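## Task

Remove the screw caps from tubes 2 and 3 and rest each one upside down (open side facing down) and level in the cap nest whose number matches its tube. Press CYCLE, and keep both caps sitting in their nests until the green lamp lights; the aspirate step happens a single time only. Afterwards screw each cap onto the tube it came from until it will not turn further. Confirm the caps of tubes 1 and 4 are tight, turning any loose one down to its stop, but never take those two off. Nothing counts as done if it only stays put because the robot is holding it. Release everything and move the gripper away (resting against READY or its housing still counts as away), then finish by pressing READY until it goes down. Only press READY if every step above was done exactly as required, since a wrong finish is worse than none.

## Robot and tools

ROBOT. One six-joint arm with a two-finger parallel gripper. Joints from base outward: waist, shoulder, elbow, forearm roll, wrist pitch, wrist roll. The fingers point along the gripper's +z axis and close along its y axis. The reported hand position is the spot between the finger pads when closed, roughly 2 cm short of the fingertips; closing pushes the tips about 10 mm further along +z.

WORKSPACE. Decapping station with tubes 1 to 4 ordered left to right as viewed from the arm's base; a cap tray with nests 1 to 4 in the same order, an amber lamp (aspirate running) and a green lamp (aspirate finished); one housing with a blue CYCLE key and a green READY key. Keys must be pushed until they switch. Loose items may occasionally get nudged by an outside push.

FRAMES. The scene frame has its origin on the table surface under the arm base, +z up, +x forward, +y to the left when looking along +x. Result poses are in this frame (position in metres, orientation as quaternion w,x,y,z). Motion commands, however, are expressed in the gripper's own axes. The printed position may be slightly wrong, more so at long reach; the base may be tilted.

execute_actions(actions). actions is a list of actions; each action is a list of 1 to 15 rows; each row is exactly 7 numbers in [-1, 1]: dx, dy, dz, rx, ry, rz, opening. One row lasts one control step of 1/30 s; if fewer than 15 rows are given, the last row repeats to fill 15 steps. dx..rz are an offset in the gripper frame, measured from the hand pose measured at the start of that action (for the first action in a call, from the last pose reported in this scene). Every row in an action refers to that same start pose, not to the previous row. Scale: 1.0 equals 0.6 m of translation or 180 degrees; rx, ry, rz form a single rotation vector. opening is absolute, not an offset: +1 fully open (0.084 m), -1 closed. An empty list just returns state and images.

move(target, speed, blocking). target is one row of 7 numbers laid out as above: an offset in gripper axes from the pose in this scene's latest result that shows one, plus an absolute opening, which is applied when the move starts. The gripper follows a straight path there, taking the shorter rotation. speed is in m/s, 0.002 to 0.5 (default 0.25); turning rate is capped at twice that value in rad/s. Paths last 0.5 to 10 s and are cut off at 10 s. The path ignores obstacles, the hand can lag, drift or overshoot speed, especially with the arm nearly stretched. Faster contact hits harder, and aiming further past a surface pushes harder. blocking=false returns after 0.5 s while the arm keeps going; then use wait or stop before sending new rows or moves. The extra 'move:' line reports how it ended (done, off_target, moving, held, fault), the distance to target, and limits: paced means the sent pose was clipped, held means a safety check blocked steps (the arm may then speed up sharply).

wait(seconds): 0 to 10; lets time pass holding the last command; returns early if a running move ends. stop(): brakes a running move; it needs braking room; fingers keep moving. zoom_image(camera, region): camera is cam_head_left, cam_head_right or cam_wrist; region is [x0, y0, x1, y1] pixels, top-left origin, at most 504 by 504. finished_scene(scene): ends the given scene number for good, after the last command is held; only call it when the goal is met and stable.

RESULTS. State line: end_effector_position, end_effector_quat_wxyz, linear and angular velocities. grip_measured is the finger opening on the command scale. 'Hand target' is the pose the controller is currently driving toward. 'pose unreachable' means the clearance check (which treats any mount under the base as arm) altered or blocked the command. Joint torques are total drive output with offsets and noise, not pure contact. Images come from cam_head_left, cam_head_right, cam_wrist (all 504x504); calibration lines list K, distortion and world-to-camera transforms, with small per-scene errors.

CONTROL LIMITS. Each step the command is clipped to within 70 mm and 16 degrees of the measured hand pose, so far targets need several actions; after an action the arm stops at the last clipped pose. Position is favoured over orientation when both can't be met. The elbow will not fully straighten. Joint ranges (rad): waist and forearm roll and wrist roll -6.283 to 6.283, shoulder -2.059 to 2.094, elbow -3.927 to 0.192, wrist pitch -1.693 to 3.142.

GRIPPING. To hold, command an opening clearly below grip_measured; the larger the gap, the harder the squeeze (about 24 N per pad max). Fast closing can overshoot. Echoing grip_measured keeps light pressure on parts up to about 6 cm.

AVOID. Pressing into something firm keeps building force while short of target; zero offsets do not relieve it, backing off does. Hitting a joint's load limit (waist, shoulder 46.5; elbow, forearm roll 27.9; wrist pitch, wrist roll 18.6 N m, including held weight) triggers a torque fault: the arm backs off, freezes 10 s and drops the rest of the call. Long holding under load heats motors: a MOTOR HOT warning appears at 65 °C and at 80 °C the brakes lock until cool. Do not drop, slam or knock anything off the table; that ends the scene badly. Move smoothly and with little effort.

Each tool is called after ">>>" as name([rows], argument=value, ...), one row to a line, values as JSON.

## Session

>>> execute_actions(actions=[])

Scene clock: 0.00 s.
end_effector_position=(+0.1113, +0.7943, +0.3181) grip_measured=+1.00 end_effector_quat_wxyz=(-0.330, +0.145, +0.881, +0.306) end_effector_velocity=(-0.000, +0.000, +0.000) end_effector_angular_velocity=(+0.000, -0.000, -0.001)
Joint positions: [ 1.51   0.74  -1.815  0.793  0.444 -2.131  0.084]
Joint velocities: [ 0.     0.    -0.    -0.    -0.001  0.     0.   ]
Joint torques (N m, as the arm reports them, + toward a larger angle): no reading
Motor temperatures (°C, as the motors report them): [35 35 36 32 36 32]
Hand target: +0.111, +0.794, +0.318; -0.330, +0.145, +0.881, +0.306
camera_calibration (this result's frames):
cam_wrist: T_world_to_cam=[[0.443088, 0.764746, 0.4678, -0.777026], [0.747924, -0.0276524, -0.663209, 0.220661], [-0.49425, 0.643739, -0.584224, -0.142933], [0, 0, 0, 1]] pos_world=[0.108609, 0.692341, 0.426332]

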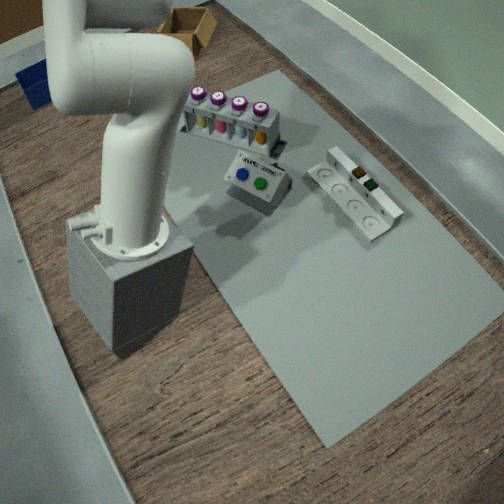

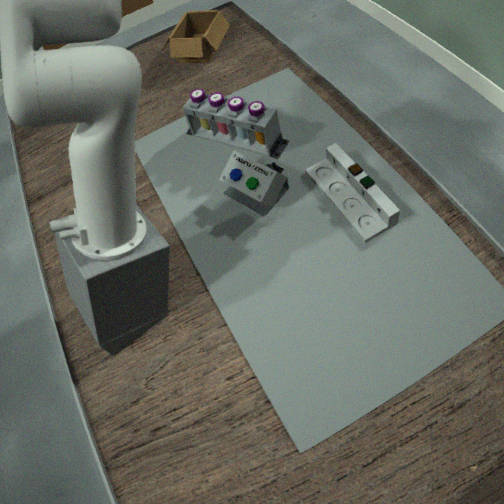

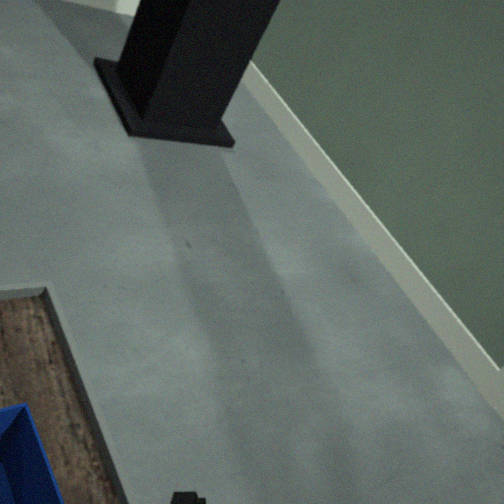

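>>> move(target=[-0.343,-0.53,-0.73,0.164,-0.249,0,0.15], speed=0.25)

Scene clock: 11.67 s.
end_effector_position=(+0.3351, +0.2614, +0.3014) grip_measured=+0.14 end_effector_quat_wxyz=(+0.002, +0.161, +0.987, -0.000) end_effector_velocity=(+0.000, -0.001, +0.000) end_effector_angular_velocity=(-0.001, -0.001, +0.001)
Joint positions: [ 0.909 -0.619 -0.49  -0.346  0.83  -1.749  0.05 ]
Joint velocities: [-0.001 -0.002  0.001 -0.001  0.001 -0.001 -0.   ]
Joint torques (N m, as the arm reports them, + toward a larger angle): [  2.3  -11.94 -15.31  -0.27  -1.46   0.08]
Motor temperatures (°C, as the motors report them): [35 35 37 32 36 32]
Hand target: +0.335, +0.261, +0.301; +0.002, +0.161, +0.987, -0.000
Off the commanded pose: 0.002 m, 0 deg.
move: done
camera_calibration (this result's frames):
cam_wrist: T_world_to_cam=[[0.291953, 0.956357, 0.0120303, -0.322922], [0.956432, -0.291919, -0.00457503, -0.17189], [-0.000863504, 0.0128418, -0.999917, 0.425794], [0, 0, 0, 1]] pos_world=[0.259047, 0.253183, 0.428857]

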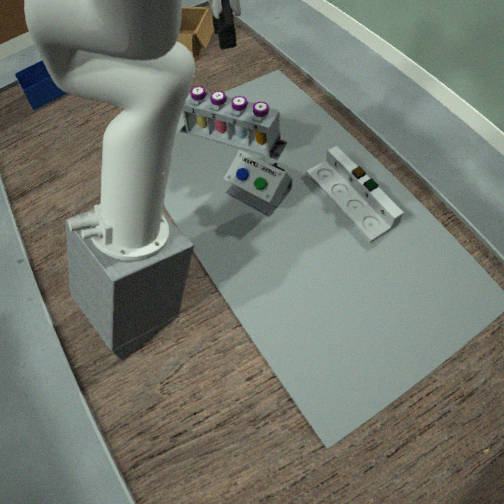

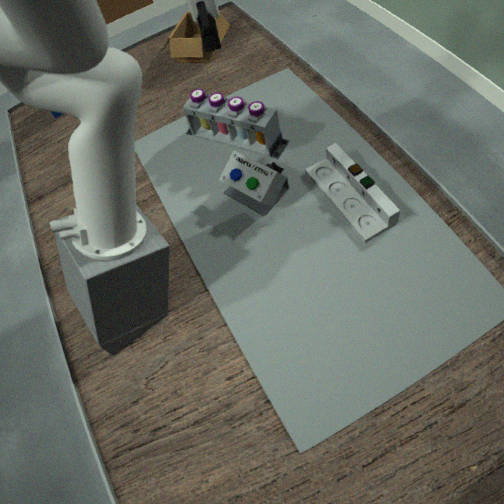

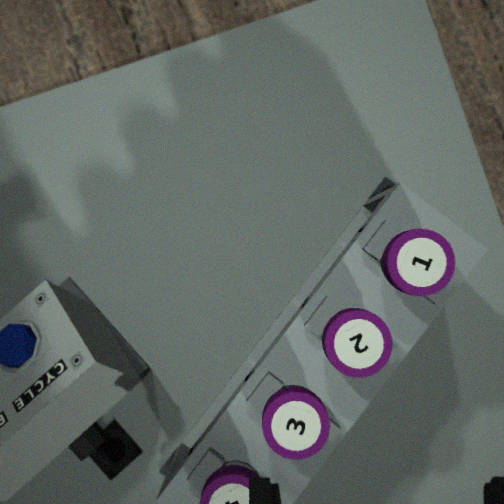

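>>> move(target=[0.044,0.035,0.17,0,-0.0012,0.21,0.15], speed=0.3)

>>> move(target=[0,0,0,0,0,0.667,0.15], speed=0.5)

>>> move(target=[0,0,0,0,0,0.667,0.15], speed=0.5)

>>> move(target=[0,0,0,0,0,0.667,0.15], speed=0.5)

Scene clock: 19.73 s.
end_effector_position=(+0.3176, +0.2893, +0.1993) grip_measured=+0.14 end_effector_quat_wxyz=(+0.004, +0.472, +0.882, +0.000) end_effector_velocity=(-0.000, -0.000, -0.001) end_effector_angular_velocity=(-0.002, -0.002, -0.004)
Joint positions: [ 0.874 -0.261 -0.472 -0.557  0.479 -0.857  0.05 ]
Joint velocities: [-0.     0.002  0.001 -0.007 -0.001  0.011 -0.   ]
Joint torques (N m, as the arm reports them, + toward a larger angle): [  3.78 -16.25 -11.12  -0.17  -1.61   0.18]
Motor temperatures (°C, as the motors report them): [35 35 37 32 36 32]
Hand target: +0.317, +0.289, +0.199; +0.004, +0.472, +0.881, -0.000
Off the commanded pose: 0.001 m, 0 deg.
move: done
camera_calibration (this result's frames):
cam_wrist: T_world_to_cam=[[0.817091, 0.576292, 0.015794, -0.400806], [0.576384, -0.817177, -0.00163903, 0.124647], [0.0119619, 0.0104426, -0.999874, 0.320023], [0, 0, 0, 1]] pos_world=[0.251823, 0.329498, 0.326517]

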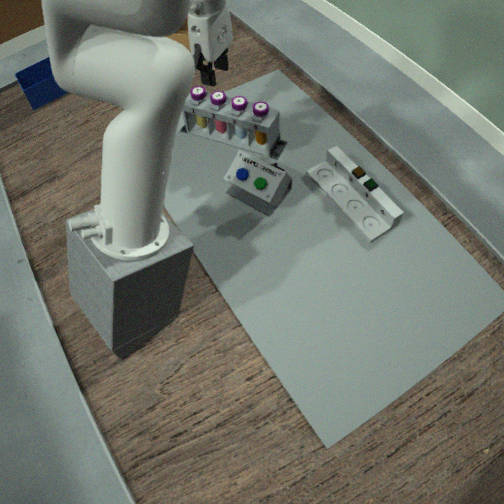

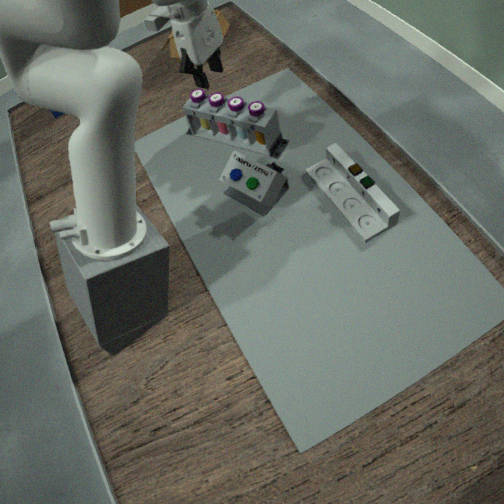

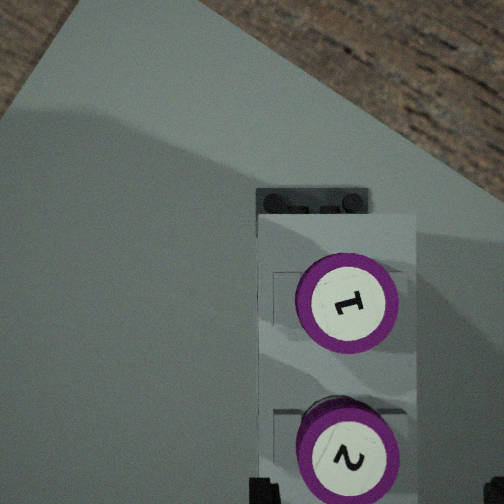

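Scene clock: 22.33 s.
end_effector_position=(+0.3176, +0.2893, +0.1993) grip_measured=+0.14 end_effector_quat_wxyz=(+0.002, +0.999, +0.032, +0.003) end_effector_velocity=(+0.000, -0.001, -0.000) end_effector_angular_velocity=(-0.002, -0.002, -0.006)
Joint positions: [ 0.874 -0.261 -0.472 -0.557  0.479  1.238  0.05 ]
Joint velocities: [-0.001  0.    -0.    -0.005  0.002  0.009 -0.   ]
Joint torques (N m, as the arm reports them, + toward a larger angle): [  3.82 -16.19 -11.29  -0.13  -1.56   0.1 ]
Motor temperatures (°C, as the motors report them): [35 35 37 32 36 32]
Hand target: +0.318, +0.289, +0.199; +0.002, +1.000, +0.031, +0.003
Off the commanded pose: 0.000 m, 0 deg.
move: done
camera_calibration (this result's frames):
cam_wrist: T_world_to_cam=[[0.0897535, -0.995844, 0.0154363, 0.285035], [-0.995833, -0.0899825, -0.0148409, 0.41619], [0.0161682, -0.01404, -0.999771, 0.325751], [0, 0, 0, 1]] pos_world=[0.383606, 0.325874, 0.327454]

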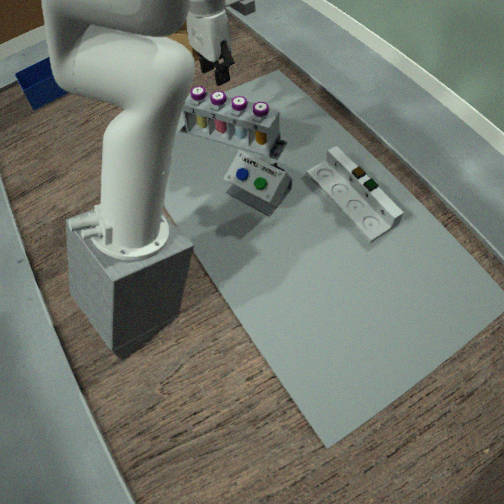

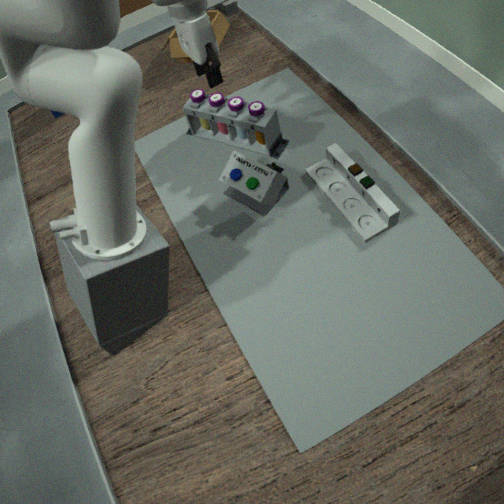

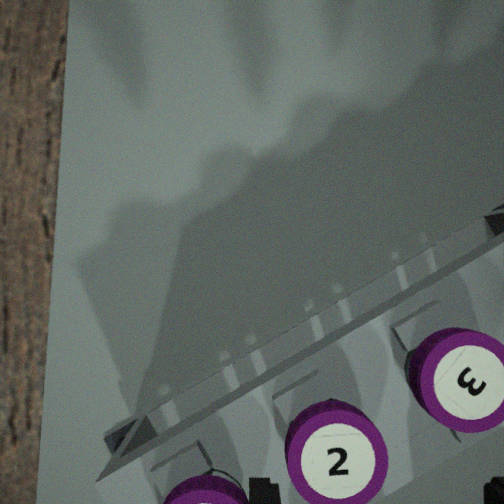

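Scene clock: 24.93 s.
end_effector_position=(+0.3176, +0.2893, +0.1994) grip_measured=+0.14 end_effector_quat_wxyz=(+0.002, -0.527, +0.850, -0.003) end_effector_velocity=(+0.000, +0.000, +0.000) end_effector_angular_velocity=(+0.001, -0.002, -0.005)
Joint positions: [ 0.874 -0.261 -0.472 -0.557  0.478  3.333  0.05 ]
Joint velocities: [ 0.     0.    -0.    -0.004 -0.001  0.009  0.   ]
Joint torques (N m, as the arm reports them, + toward a larger angle): [  3.85 -16.12 -11.22  -0.07  -1.39   0.07]
Motor temperatures (°C, as the motors report them): [35 35 37 32 36 32]
Hand target: +0.318, +0.289, +0.199; +0.002, -0.527, +0.850, -0.003
Off the commanded pose: 0.000 m, 0 deg.
move: done
camera_calibration (this result's frames):
cam_wrist: T_world_to_cam=[[-0.907183, 0.420713, 0.00442944, 0.194024], [0.420671, 0.907177, -0.00805205, -0.323458], [-0.00740589, -0.00544135, -0.999958, 0.330791], [0, 0, 0, 1]] pos_world=[0.314535, 0.213605, 0.327314]

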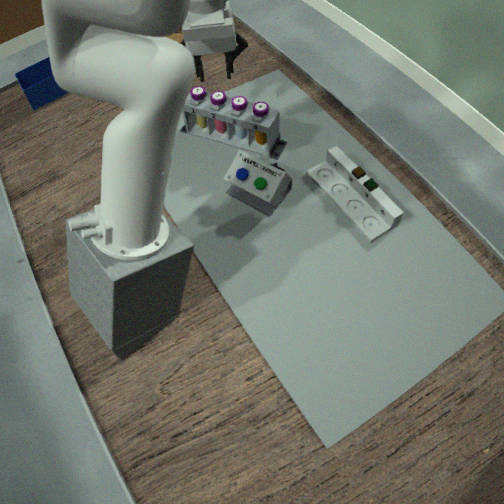

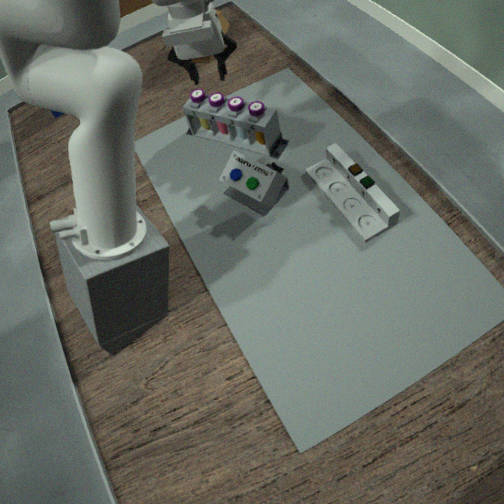

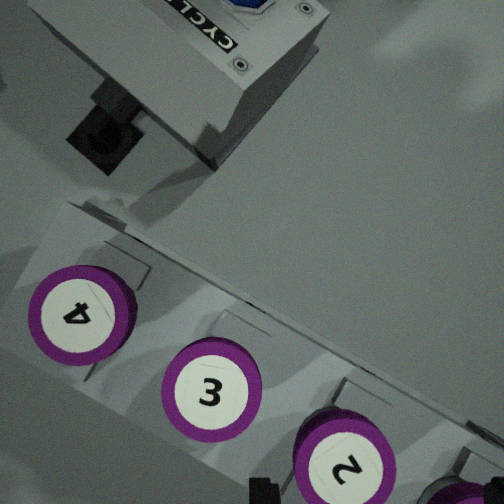

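Scene clock: 27.53 s.
end_effector_position=(+0.3176, +0.2893, +0.1994) grip_measured=+0.14 end_effector_quat_wxyz=(+0.004, +0.473, +0.881, +0.000) end_effector_velocity=(+0.000, +0.000, +0.000) end_effector_angular_velocity=(-0.000, -0.002, -0.005)
Joint positions: [ 0.873 -0.262 -0.472 -0.556  0.478  5.427  0.05 ]
Joint velocities: [-0.     0.    -0.    -0.005 -0.     0.009  0.   ]
Joint torques (N m, as the arm reports them, + toward a larger angle): [  3.98 -16.16 -11.32  -0.28  -1.54   0.19]
Motor temperatures (°C, as the motors report them): [35 35 37 32 36 32]
Hand target: +0.318, +0.289, +0.199; +0.004, +0.473, +0.881, +0.000
Off the commanded pose: 0.000 m, 0 deg.
move: done
camera_calibration (this result's frames):
cam_wrist: T_world_to_cam=[[0.818151, 0.574793, 0.0155726, -0.400667], [0.574887, -0.81823, -0.00206553, 0.125524], [0.0115547, 0.0106424, -0.999877, 0.320101], [0, 0, 0, 1]] pos_world=[0.251945, 0.329601, 0.326561]

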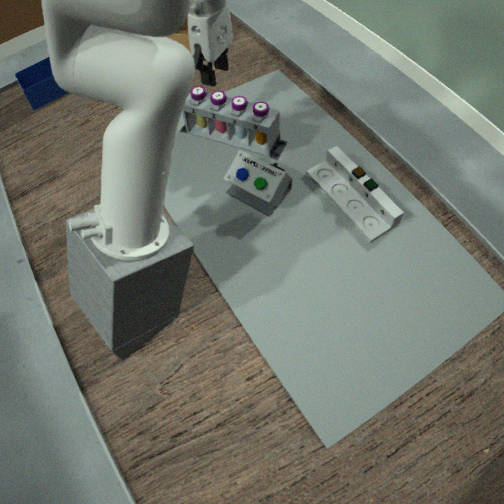

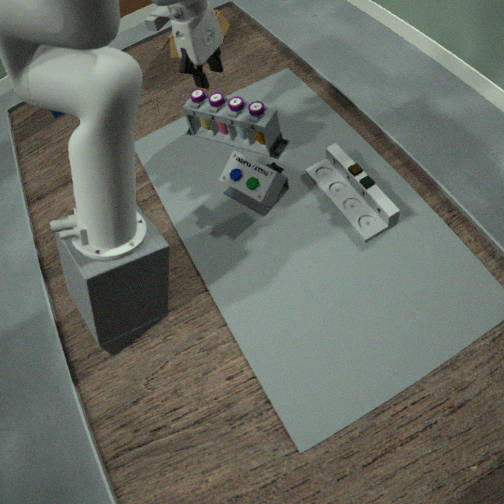

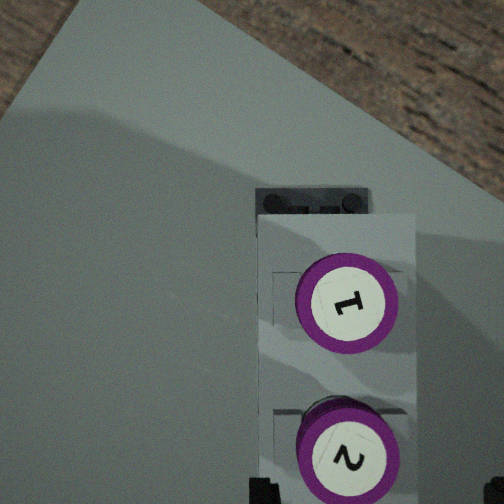

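>>> move(target=[0.0018,0.0029,0,0.0012,0.0022,0,0.15], speed=0.05)

>>> move(target=[0,0,0.119,0,0,0,0.15], speed=0.1)

>>> execute_actions([
  [[0,0,0,0,0,0,-1]],
  [[0,0,0,0,0,0,-1]],
])

>>> move(target=[0,0,-0.0027,0,0,-0.8,-1], speed=0.4)

>>> move(target=[0,0,-0.0027,0,0,-0.8,-1], speed=0.4)

>>> move(target=[0,0,-0.0027,0,0,-0.8,-1], speed=0.4)

>>> move(target=[0,0,-0.002,0,0,-0.6,-1], speed=0.4)

>>> move(target=[0,0,-0.02,0,0,0,-1], speed=0.01)

Scene clock: 37.03 s.
end_effector_position=(+0.3184, +0.2911, +0.1993) grip_measured=+0.14 end_effector_quat_wxyz=(-0.000, +0.473, +0.881, +0.000) end_effector_velocity=(+0.000, -0.000, -0.000) end_effector_angular_velocity=(-0.000, +0.000, -0.001)
Joint positions: [ 0.873 -0.256 -0.479 -0.538  0.478  5.411  0.05 ]
Joint velocities: [-0.001  0.    -0.     0.001  0.    -0.001  0.   ]
Joint torques (N m, as the arm reports them, + toward a larger angle): [  3.82 -16.33 -11.23  -0.24  -1.49   0.11]
Motor temperatures (°C, as the motors report them): [35 35 37 32 36 32]
Hand target: +0.318, +0.291, +0.199; -0.000, +0.473, +0.881, +0.000
Off the commanded pose: 0.000 m, 0 deg.
move: done
camera_calibration (this result's frames):
cam_wrist: T_world_to_cam=[[0.818249, 0.574738, 0.0120357, -0.401739], [0.574845, -0.818213, -0.00902144, 0.127941], [0.00466279, 0.0143004, -0.999887, 0.321195], [0, 0, 0, 1]] pos_world=[0.253679, 0.330984, 0.327148]

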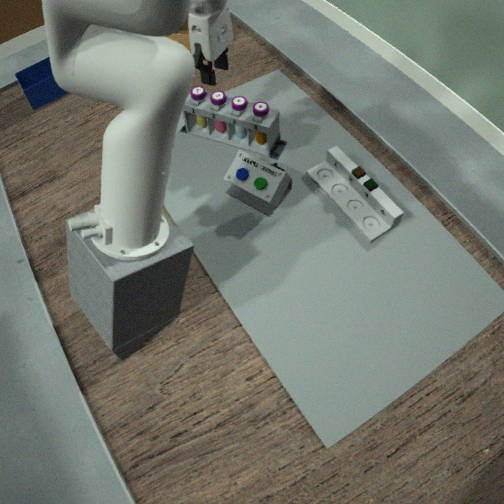

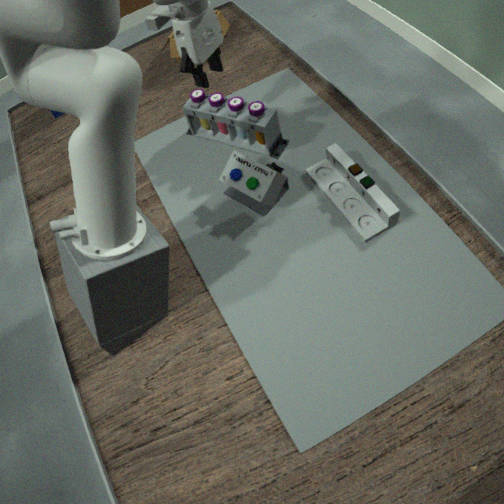

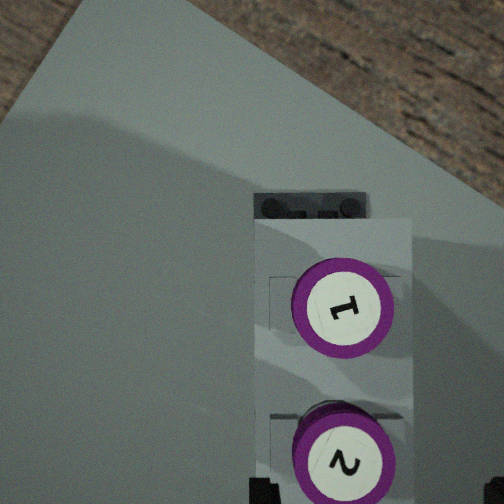

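Scene clock: 38.13 s.
end_effector_position=(+0.3187, +0.2911, +0.1281) grip_measured=+0.14 end_effector_quat_wxyz=(-0.000, +0.473, +0.881, +0.000) end_effector_velocity=(-0.001, -0.001, -0.001) end_effector_angular_velocity=(-0.003, +0.001, -0.001)
Joint positions: [ 0.77   0.017 -0.546 -0.833  0.279  5.636  0.05 ]
Joint velocities: [-0.001  0.003  0.001 -0.007 -0.     0.007 -0.   ]
Joint torques (N m, as the arm reports them, + toward a larger angle): [  4.32 -19.44  -7.81  -0.24  -1.58   0.01]
Motor temperatures (°C, as the motors report them): [35 35 37 32 36 32]
Hand target: +0.319, +0.291, +0.128; -0.000, +0.473, +0.881, +0.000
Off the commanded pose: 0.000 m, 0 deg.
move: done
camera_calibration (this result's frames):
cam_wrist: T_world_to_cam=[[0.818368, 0.574557, 0.0125677, -0.401148], [0.574671, -0.818338, -0.00871321, 0.127145], [0.00527837, 0.0143529, -0.999883, 0.249779], [0, 0, 0, 1]] pos_world=[0.253902, 0.330945, 0.255899]

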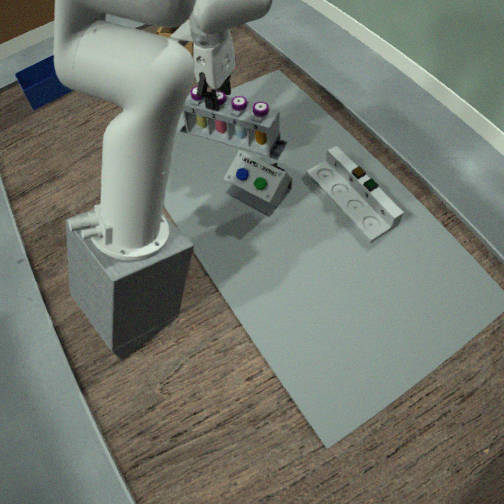

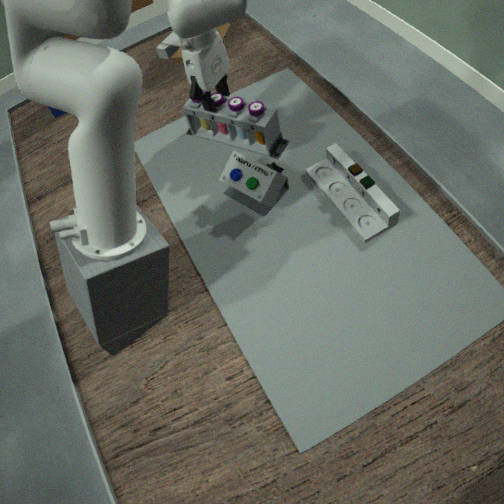

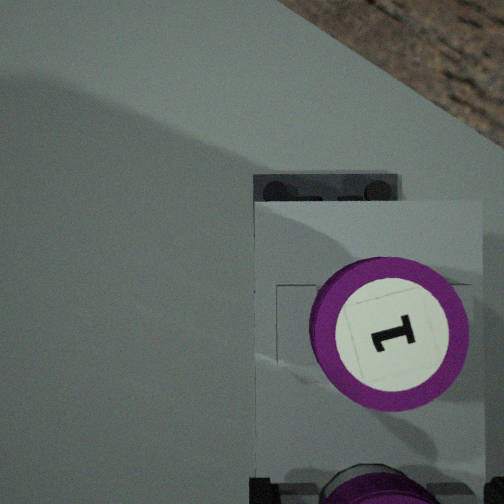

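Scene clock: 39.13 s.
end_effector_position=(+0.3186, +0.2911, +0.1282) grip_measured=-0.25 end_effector_quat_wxyz=(-0.000, +0.473, +0.881, +0.000) end_effector_velocity=(+0.000, -0.000, -0.000) end_effector_angular_velocity=(-0.000, +0.000, -0.000)
Joint positions: [ 0.77   0.016 -0.546 -0.833  0.279  5.636  0.033]
Joint velocities: [-0.  0. -0. -0.  0. -0.  0.]
Joint torques (N m, as the arm reports them, + toward a larger angle): [  3.54 -17.29  -8.89  -0.13  -1.68   0.15]
Motor temperatures (°C, as the motors report them): [35 35 37 32 36 32]
Hand target: +0.319, +0.291, +0.128; -0.000, +0.473, +0.881, +0.000
Off the commanded pose: 0.000 m, 0 deg.
camera_calibration (this result's frames):
cam_wrist: T_world_to_cam=[[0.818275, 0.574688, 0.0126372, -0.401094], [0.574802, -0.818246, -0.0087136, 0.127117], [0.00533274, 0.014394, -0.999882, 0.249844], [0, 0, 0, 1]] pos_world=[0.253805, 0.330921, 0.255991]

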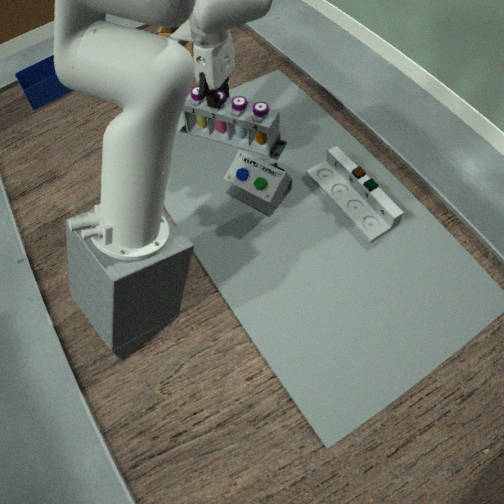

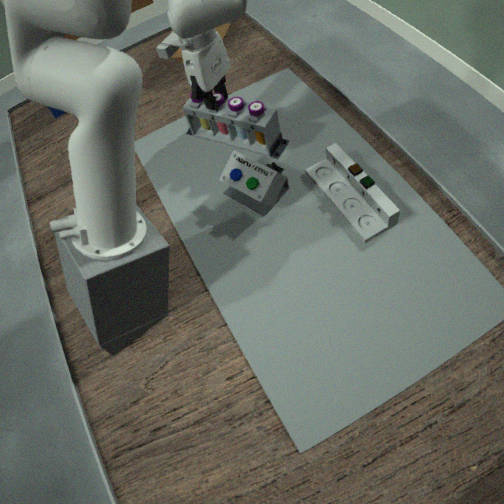

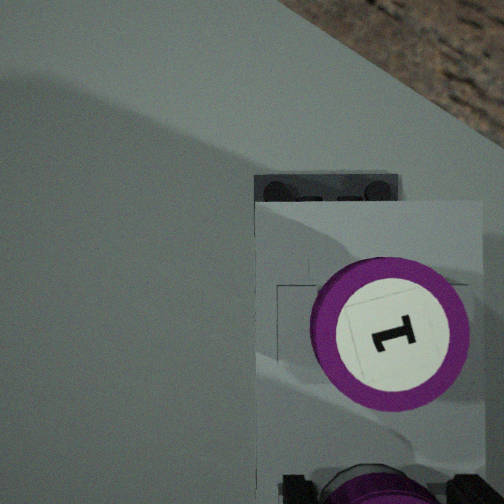

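Scene clock: 42.77 s.
end_effector_position=(+0.3188, +0.2910, +0.1298) grip_measured=-0.25 end_effector_quat_wxyz=(-0.001, +0.692, -0.722, +0.000) end_effector_velocity=(-0.000, +0.000, +0.000) end_effector_angular_velocity=(-0.000, +0.004, +0.005)
Joint positions: [ 0.772  0.01  -0.543 -0.825  0.283  3.117  0.033]
Joint velocities: [ 0.001 -0.001 -0.     0.015  0.001 -0.019 -0.   ]
Joint torques (N m, as the arm reports them, + toward a larger angle): [  6.68 -20.67 -10.55  -0.01  -3.09   0.2 ]
Motor temperatures (°C, as the motors report them): [35 35 37 32 36 32]
Hand target: +0.319, +0.291, +0.130; -0.000, +0.692, -0.722, -0.000
Off the commanded pose: 0.000 m, 0 deg.
move: done
camera_calibration (this result's frames):
cam_wrist: T_world_to_cam=[[-0.999799, 0.0167301, 0.0110656, 0.340914], [0.0166471, 0.999833, -0.00755862, -0.224301], [-0.0111902, -0.00737289, -0.99991, 0.263025], [0, 0, 0, 1]] pos_world=[0.347522, 0.220499, 0.257534]

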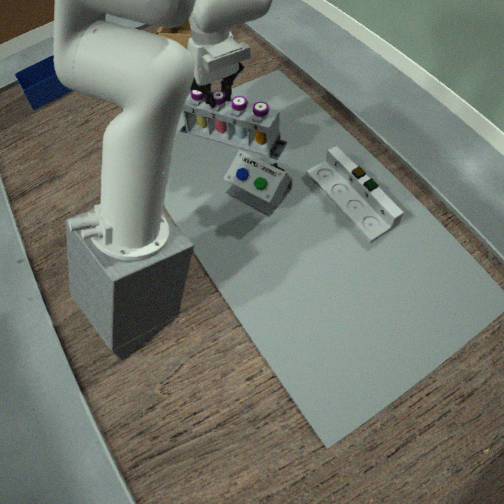

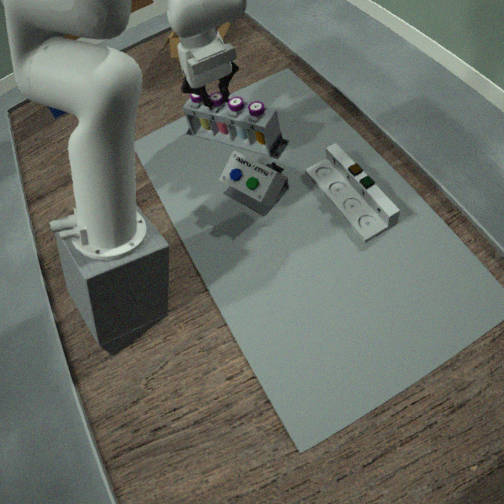

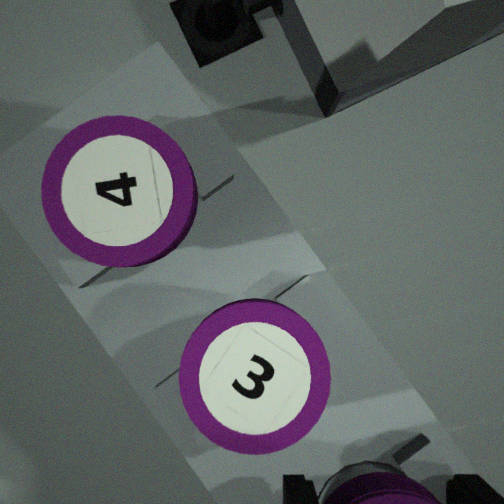

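Scene clock: 46.40 s.
end_effector_position=(+0.3189, +0.2913, +0.1316) grip_measured=-0.25 end_effector_quat_wxyz=(-0.000, +0.901, +0.434, +0.001) end_effector_velocity=(+0.000, +0.000, +0.000) end_effector_angular_velocity=(+0.000, +0.004, +0.003)
Joint positions: [ 0.775  0.003 -0.541 -0.817  0.286  0.598  0.033]
Joint velocities: [ 0.    -0.    -0.     0.015  0.001 -0.017  0.   ]
Joint torques (N m, as the arm reports them, + toward a larger angle): [  4.92 -18.96  -8.38  -0.09  -1.95   0.02]
Motor temperatures (°C, as the motors report them): [35 35 37 32 36 32]
Hand target: +0.319, +0.291, +0.131; -0.000, +0.901, +0.434, +0.001
Off the commanded pose: 0.000 m, 0 deg.
move: done
camera_calibration (this result's frames):
cam_wrist: T_world_to_cam=[[0.798836, -0.601428, 0.012015, -0.0525787], [-0.601343, -0.798926, -0.0102083, 0.496774], [0.0157387, 0.000929575, -0.999876, 0.253785], [0, 0, 0, 1]] pos_world=[0.336739, 0.365027, 0.259456]

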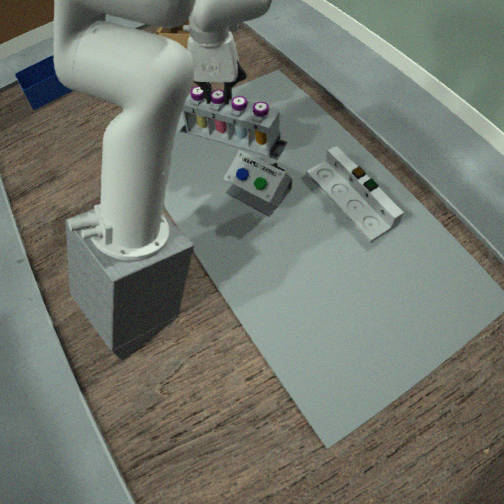

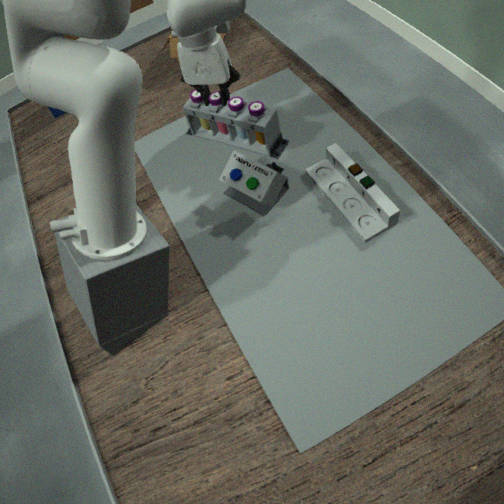

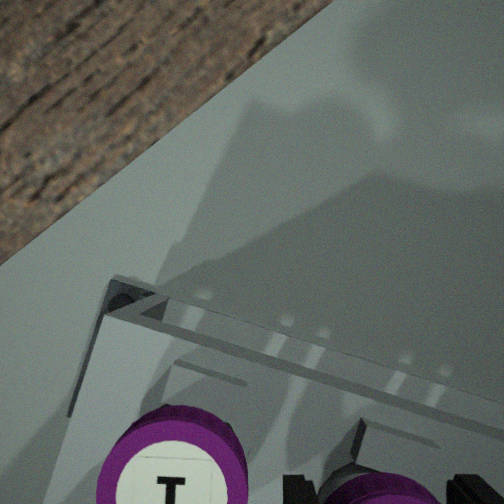

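Scene clock: 50.03 s.
end_effector_position=(+0.3189, +0.2912, +0.1332) grip_measured=-0.25 end_effector_quat_wxyz=(+0.001, -0.135, +0.991, +0.001) end_effector_velocity=(-0.000, +0.000, -0.000) end_effector_angular_velocity=(-0.001, +0.004, +0.005)
Joint positions: [ 0.777 -0.003 -0.538 -0.809  0.289 -1.921  0.033]
Joint velocities: [ 0.001  0.    -0.     0.014  0.002 -0.017 -0.   ]
Joint torques (N m, as the arm reports them, + toward a larger angle): [  4.45 -19.67  -9.23  -0.24  -1.84   0.09]
Motor temperatures (°C, as the motors report them): [35 35 37 32 36 32]
Hand target: +0.319, +0.291, +0.133; +0.001, -0.135, +0.991, +0.001
Off the commanded pose: 0.000 m, 0 deg.
move: done
camera_calibration (this result's frames):
cam_wrist: T_world_to_cam=[[-0.292366, 0.956223, 0.0126348, -0.158416], [0.956257, 0.292459, -0.00631678, -0.318283], [-0.00973541, 0.0102353, -0.9999, 0.26079], [0, 0, 0, 1]] pos_world=[0.260584, 0.241897, 0.260755]

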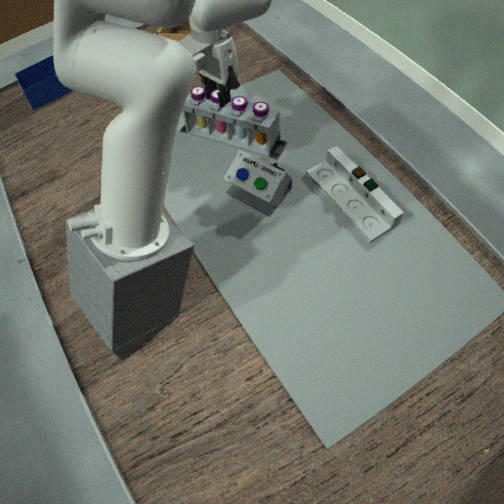

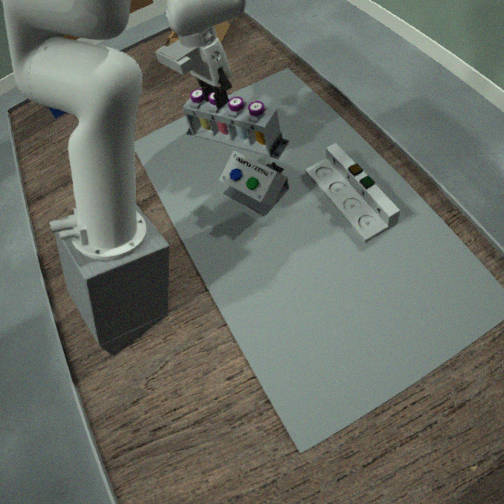

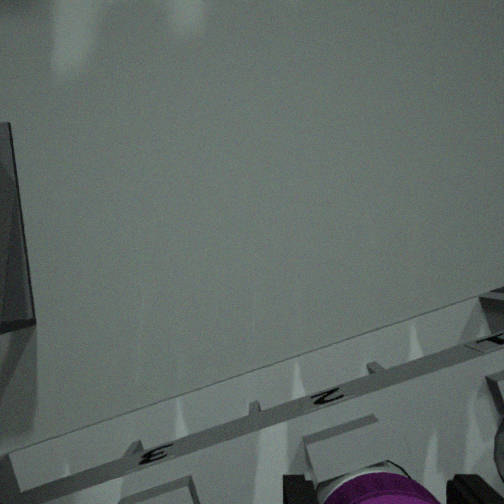

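Scene clock: 52.87 s.
end_effector_position=(+0.3189, +0.2913, +0.1344) grip_measured=-0.25 end_effector_quat_wxyz=(-0.001, +0.881, -0.474, +0.001) end_effector_velocity=(-0.000, -0.000, -0.000) end_effector_angular_velocity=(-0.001, +0.004, +0.005)
Joint positions: [ 0.779 -0.008 -0.536 -0.804  0.292 -3.81   0.033]
Joint velocities: [ 0.001  0.    -0.     0.014  0.001 -0.018 -0.   ]
Joint torques (N m, as the arm reports them, + toward a larger angle): [  5.11 -19.88  -9.73  -0.38  -2.25  -0.15]
Motor temperatures (°C, as the motors report them): [35 35 37 32 36 32]
Hand target: +0.319, +0.291, +0.134; -0.001, +0.881, -0.474, +0.000
Off the commanded pose: 0.000 m, 0 deg.
move: done
camera_calibration (this result's frames):
cam_wrist: T_world_to_cam=[[-0.819379, -0.573177, 0.0093463, 0.455553], [-0.573245, 0.819344, -0.00813043, 0.0162188], [-0.00299766, -0.0120196, -0.999923, 0.266352], [0, 0, 0, 1]] pos_world=[0.383366, 0.251025, 0.262206]

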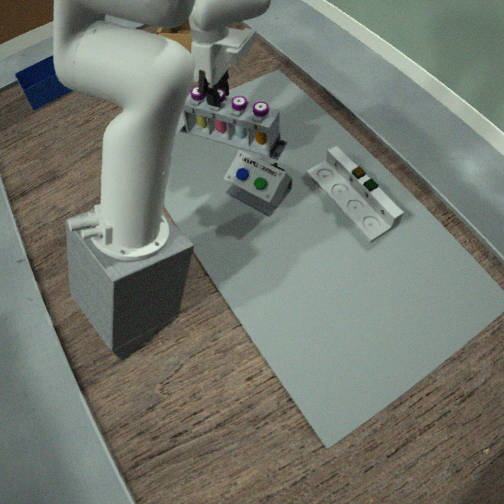

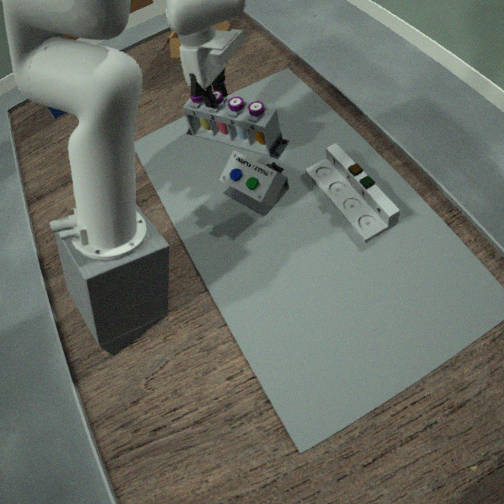

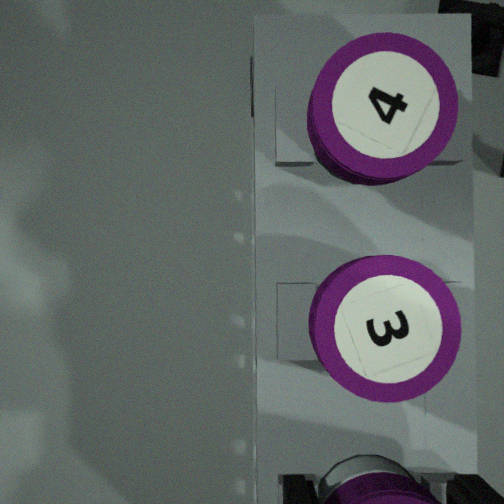

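Scene clock: 54.30 s.
end_effector_position=(+0.3189, +0.2913, +0.1464) grip_measured=-0.25 end_effector_quat_wxyz=(-0.001, +0.881, -0.474, +0.001) end_effector_velocity=(-0.001, -0.001, -0.000) end_effector_angular_velocity=(-0.002, +0.002, +0.002)
Joint positions: [ 0.796 -0.056 -0.519 -0.742  0.32  -3.858  0.033]
Joint velocities: [ 0.001  0.     0.001  0.002  0.002 -0.003  0.   ]
Joint torques (N m, as the arm reports them, + toward a larger angle): [  4.21 -18.42  -8.77  -0.29  -1.51   0.19]
Motor temperatures (°C, as the motors report them): [35 35 37 32 36 32]
Hand target: +0.319, +0.291, +0.146; -0.001, +0.881, -0.474, +0.000
Off the commanded pose: 0.000 m, 0 deg.
move: done
camera_calibration (this result's frames):
cam_wrist: T_world_to_cam=[[-0.819373, -0.573185, 0.0092544, 0.455456], [-0.573253, 0.819339, -0.00806205, 0.0162665], [-0.00296144, -0.0119109, -0.999925, 0.278309], [0, 0, 0, 1]] pos_world=[0.383338, 0.251048, 0.274204]

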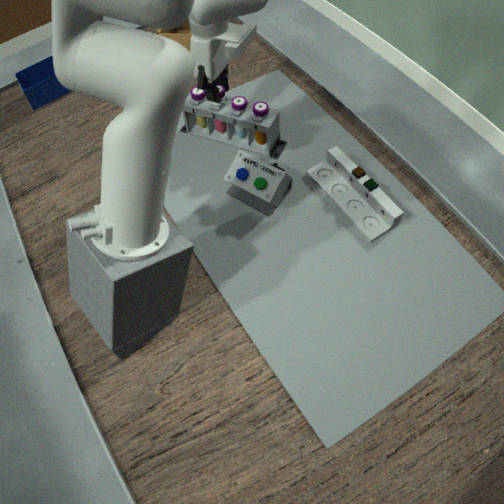

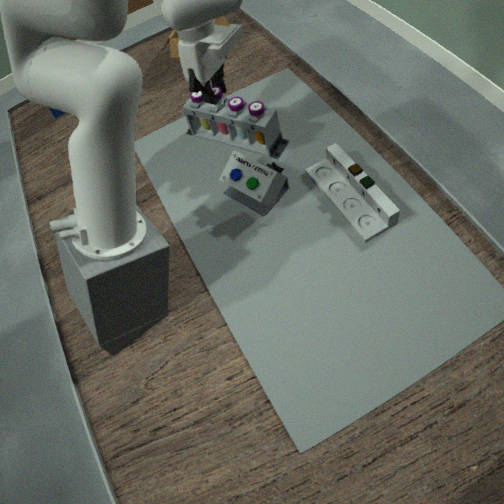

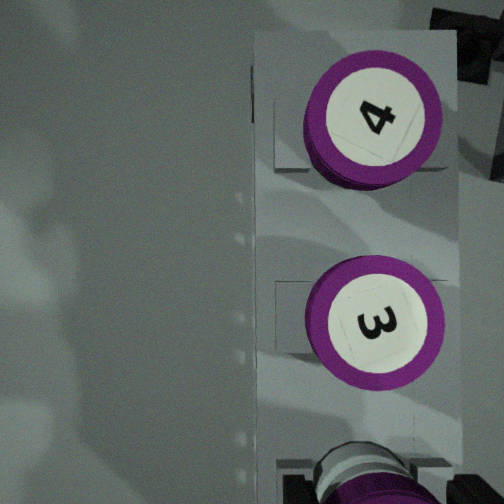

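>>> execute_actions(actions=[])

>>> move(target=[0,0,-0.1,0,0,0,-1], speed=0.1)

Scene clock: 64.67 s.
end_effector_position=(+0.3189, +0.2913, +0.1464) grip_measured=-0.25 end_effector_quat_wxyz=(-0.001, +0.881, -0.474, +0.000) end_effector_velocity=(+0.000, -0.000, -0.000) end_effector_angular_velocity=(-0.001, +0.000, -0.000)
Joint positions: [ 0.796 -0.056 -0.519 -0.742  0.32  -3.858  0.033]
Joint velocities: [-0.     0.    -0.     0.     0.001 -0.     0.   ]
Joint torques (N m, as the arm reports them, + toward a larger angle): [  4.3  -18.48  -8.88  -0.2   -1.51   0.1 ]
Motor temperatures (°C, as the motors report them): [35 35 37 32 36 32]
Hand target: +0.319, +0.291, +0.146; -0.001, +0.881, -0.474, +0.000
Off the commanded pose: 0.000 m, 0 deg.
camera_calibration (this result's frames):
cam_wrist: T_world_to_cam=[[-0.819373, -0.573186, 0.00929285, 0.455441], [-0.573253, 0.819339, -0.00806079, 0.0162695], [-0.00299366, -0.0119319, -0.999924, 0.278339], [0, 0, 0, 1]] pos_world=[0.383336, 0.251043, 0.274217]

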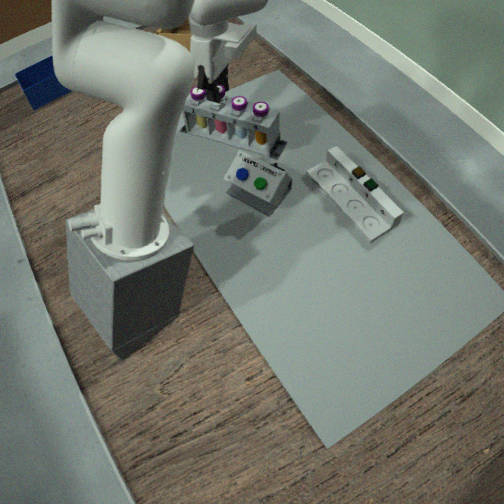

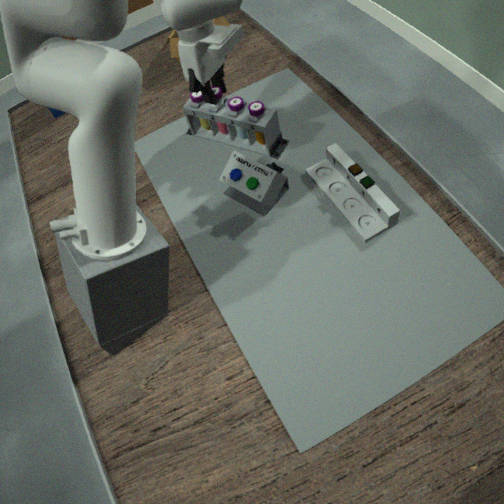

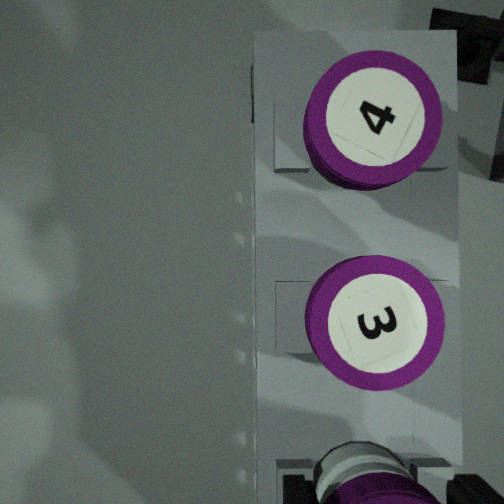

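Scene clock: 65.63 s.
end_effector_position=(+0.3184, +0.2912, +0.2061) grip_measured=-0.25 end_effector_quat_wxyz=(-0.001, +0.881, -0.474, +0.000) end_effector_velocity=(+0.000, +0.000, +0.001) end_effector_angular_velocity=(+0.001, -0.000, +0.000)
Joint positions: [ 0.882 -0.28  -0.477 -0.523  0.499 -4.022  0.033]
Joint velocities: [ 0.001 -0.001 -0.001  0.002  0.001 -0.002  0.   ]
Joint torques (N m, as the arm reports them, + toward a larger angle): [  3.61 -16.16 -11.56  -0.28  -1.49   0.05]
Motor temperatures (°C, as the motors report them): [35 35 37 32 36 32]
Hand target: +0.319, +0.291, +0.206; -0.001, +0.881, -0.474, +0.000
Off the commanded pose: 0.000 m, 0 deg.
move: done
camera_calibration (this result's frames):
cam_wrist: T_world_to_cam=[[-0.8192, -0.573418, 0.0101372, 0.454302], [-0.573495, 0.819171, -0.00785775, 0.0166546], [-0.00379832, -0.0122507, -0.999918, 0.338409], [0, 0, 0, 1]] pos_world=[0.383001, 0.251008, 0.333907]

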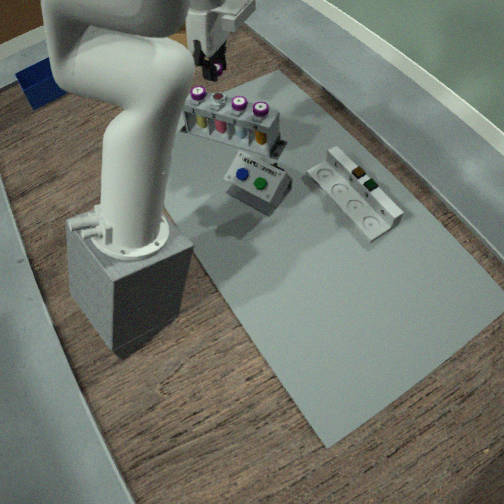

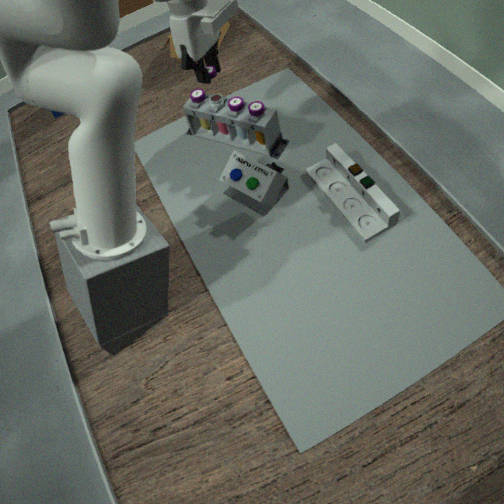

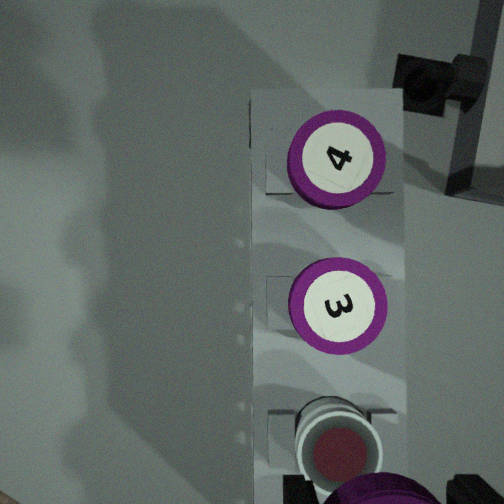

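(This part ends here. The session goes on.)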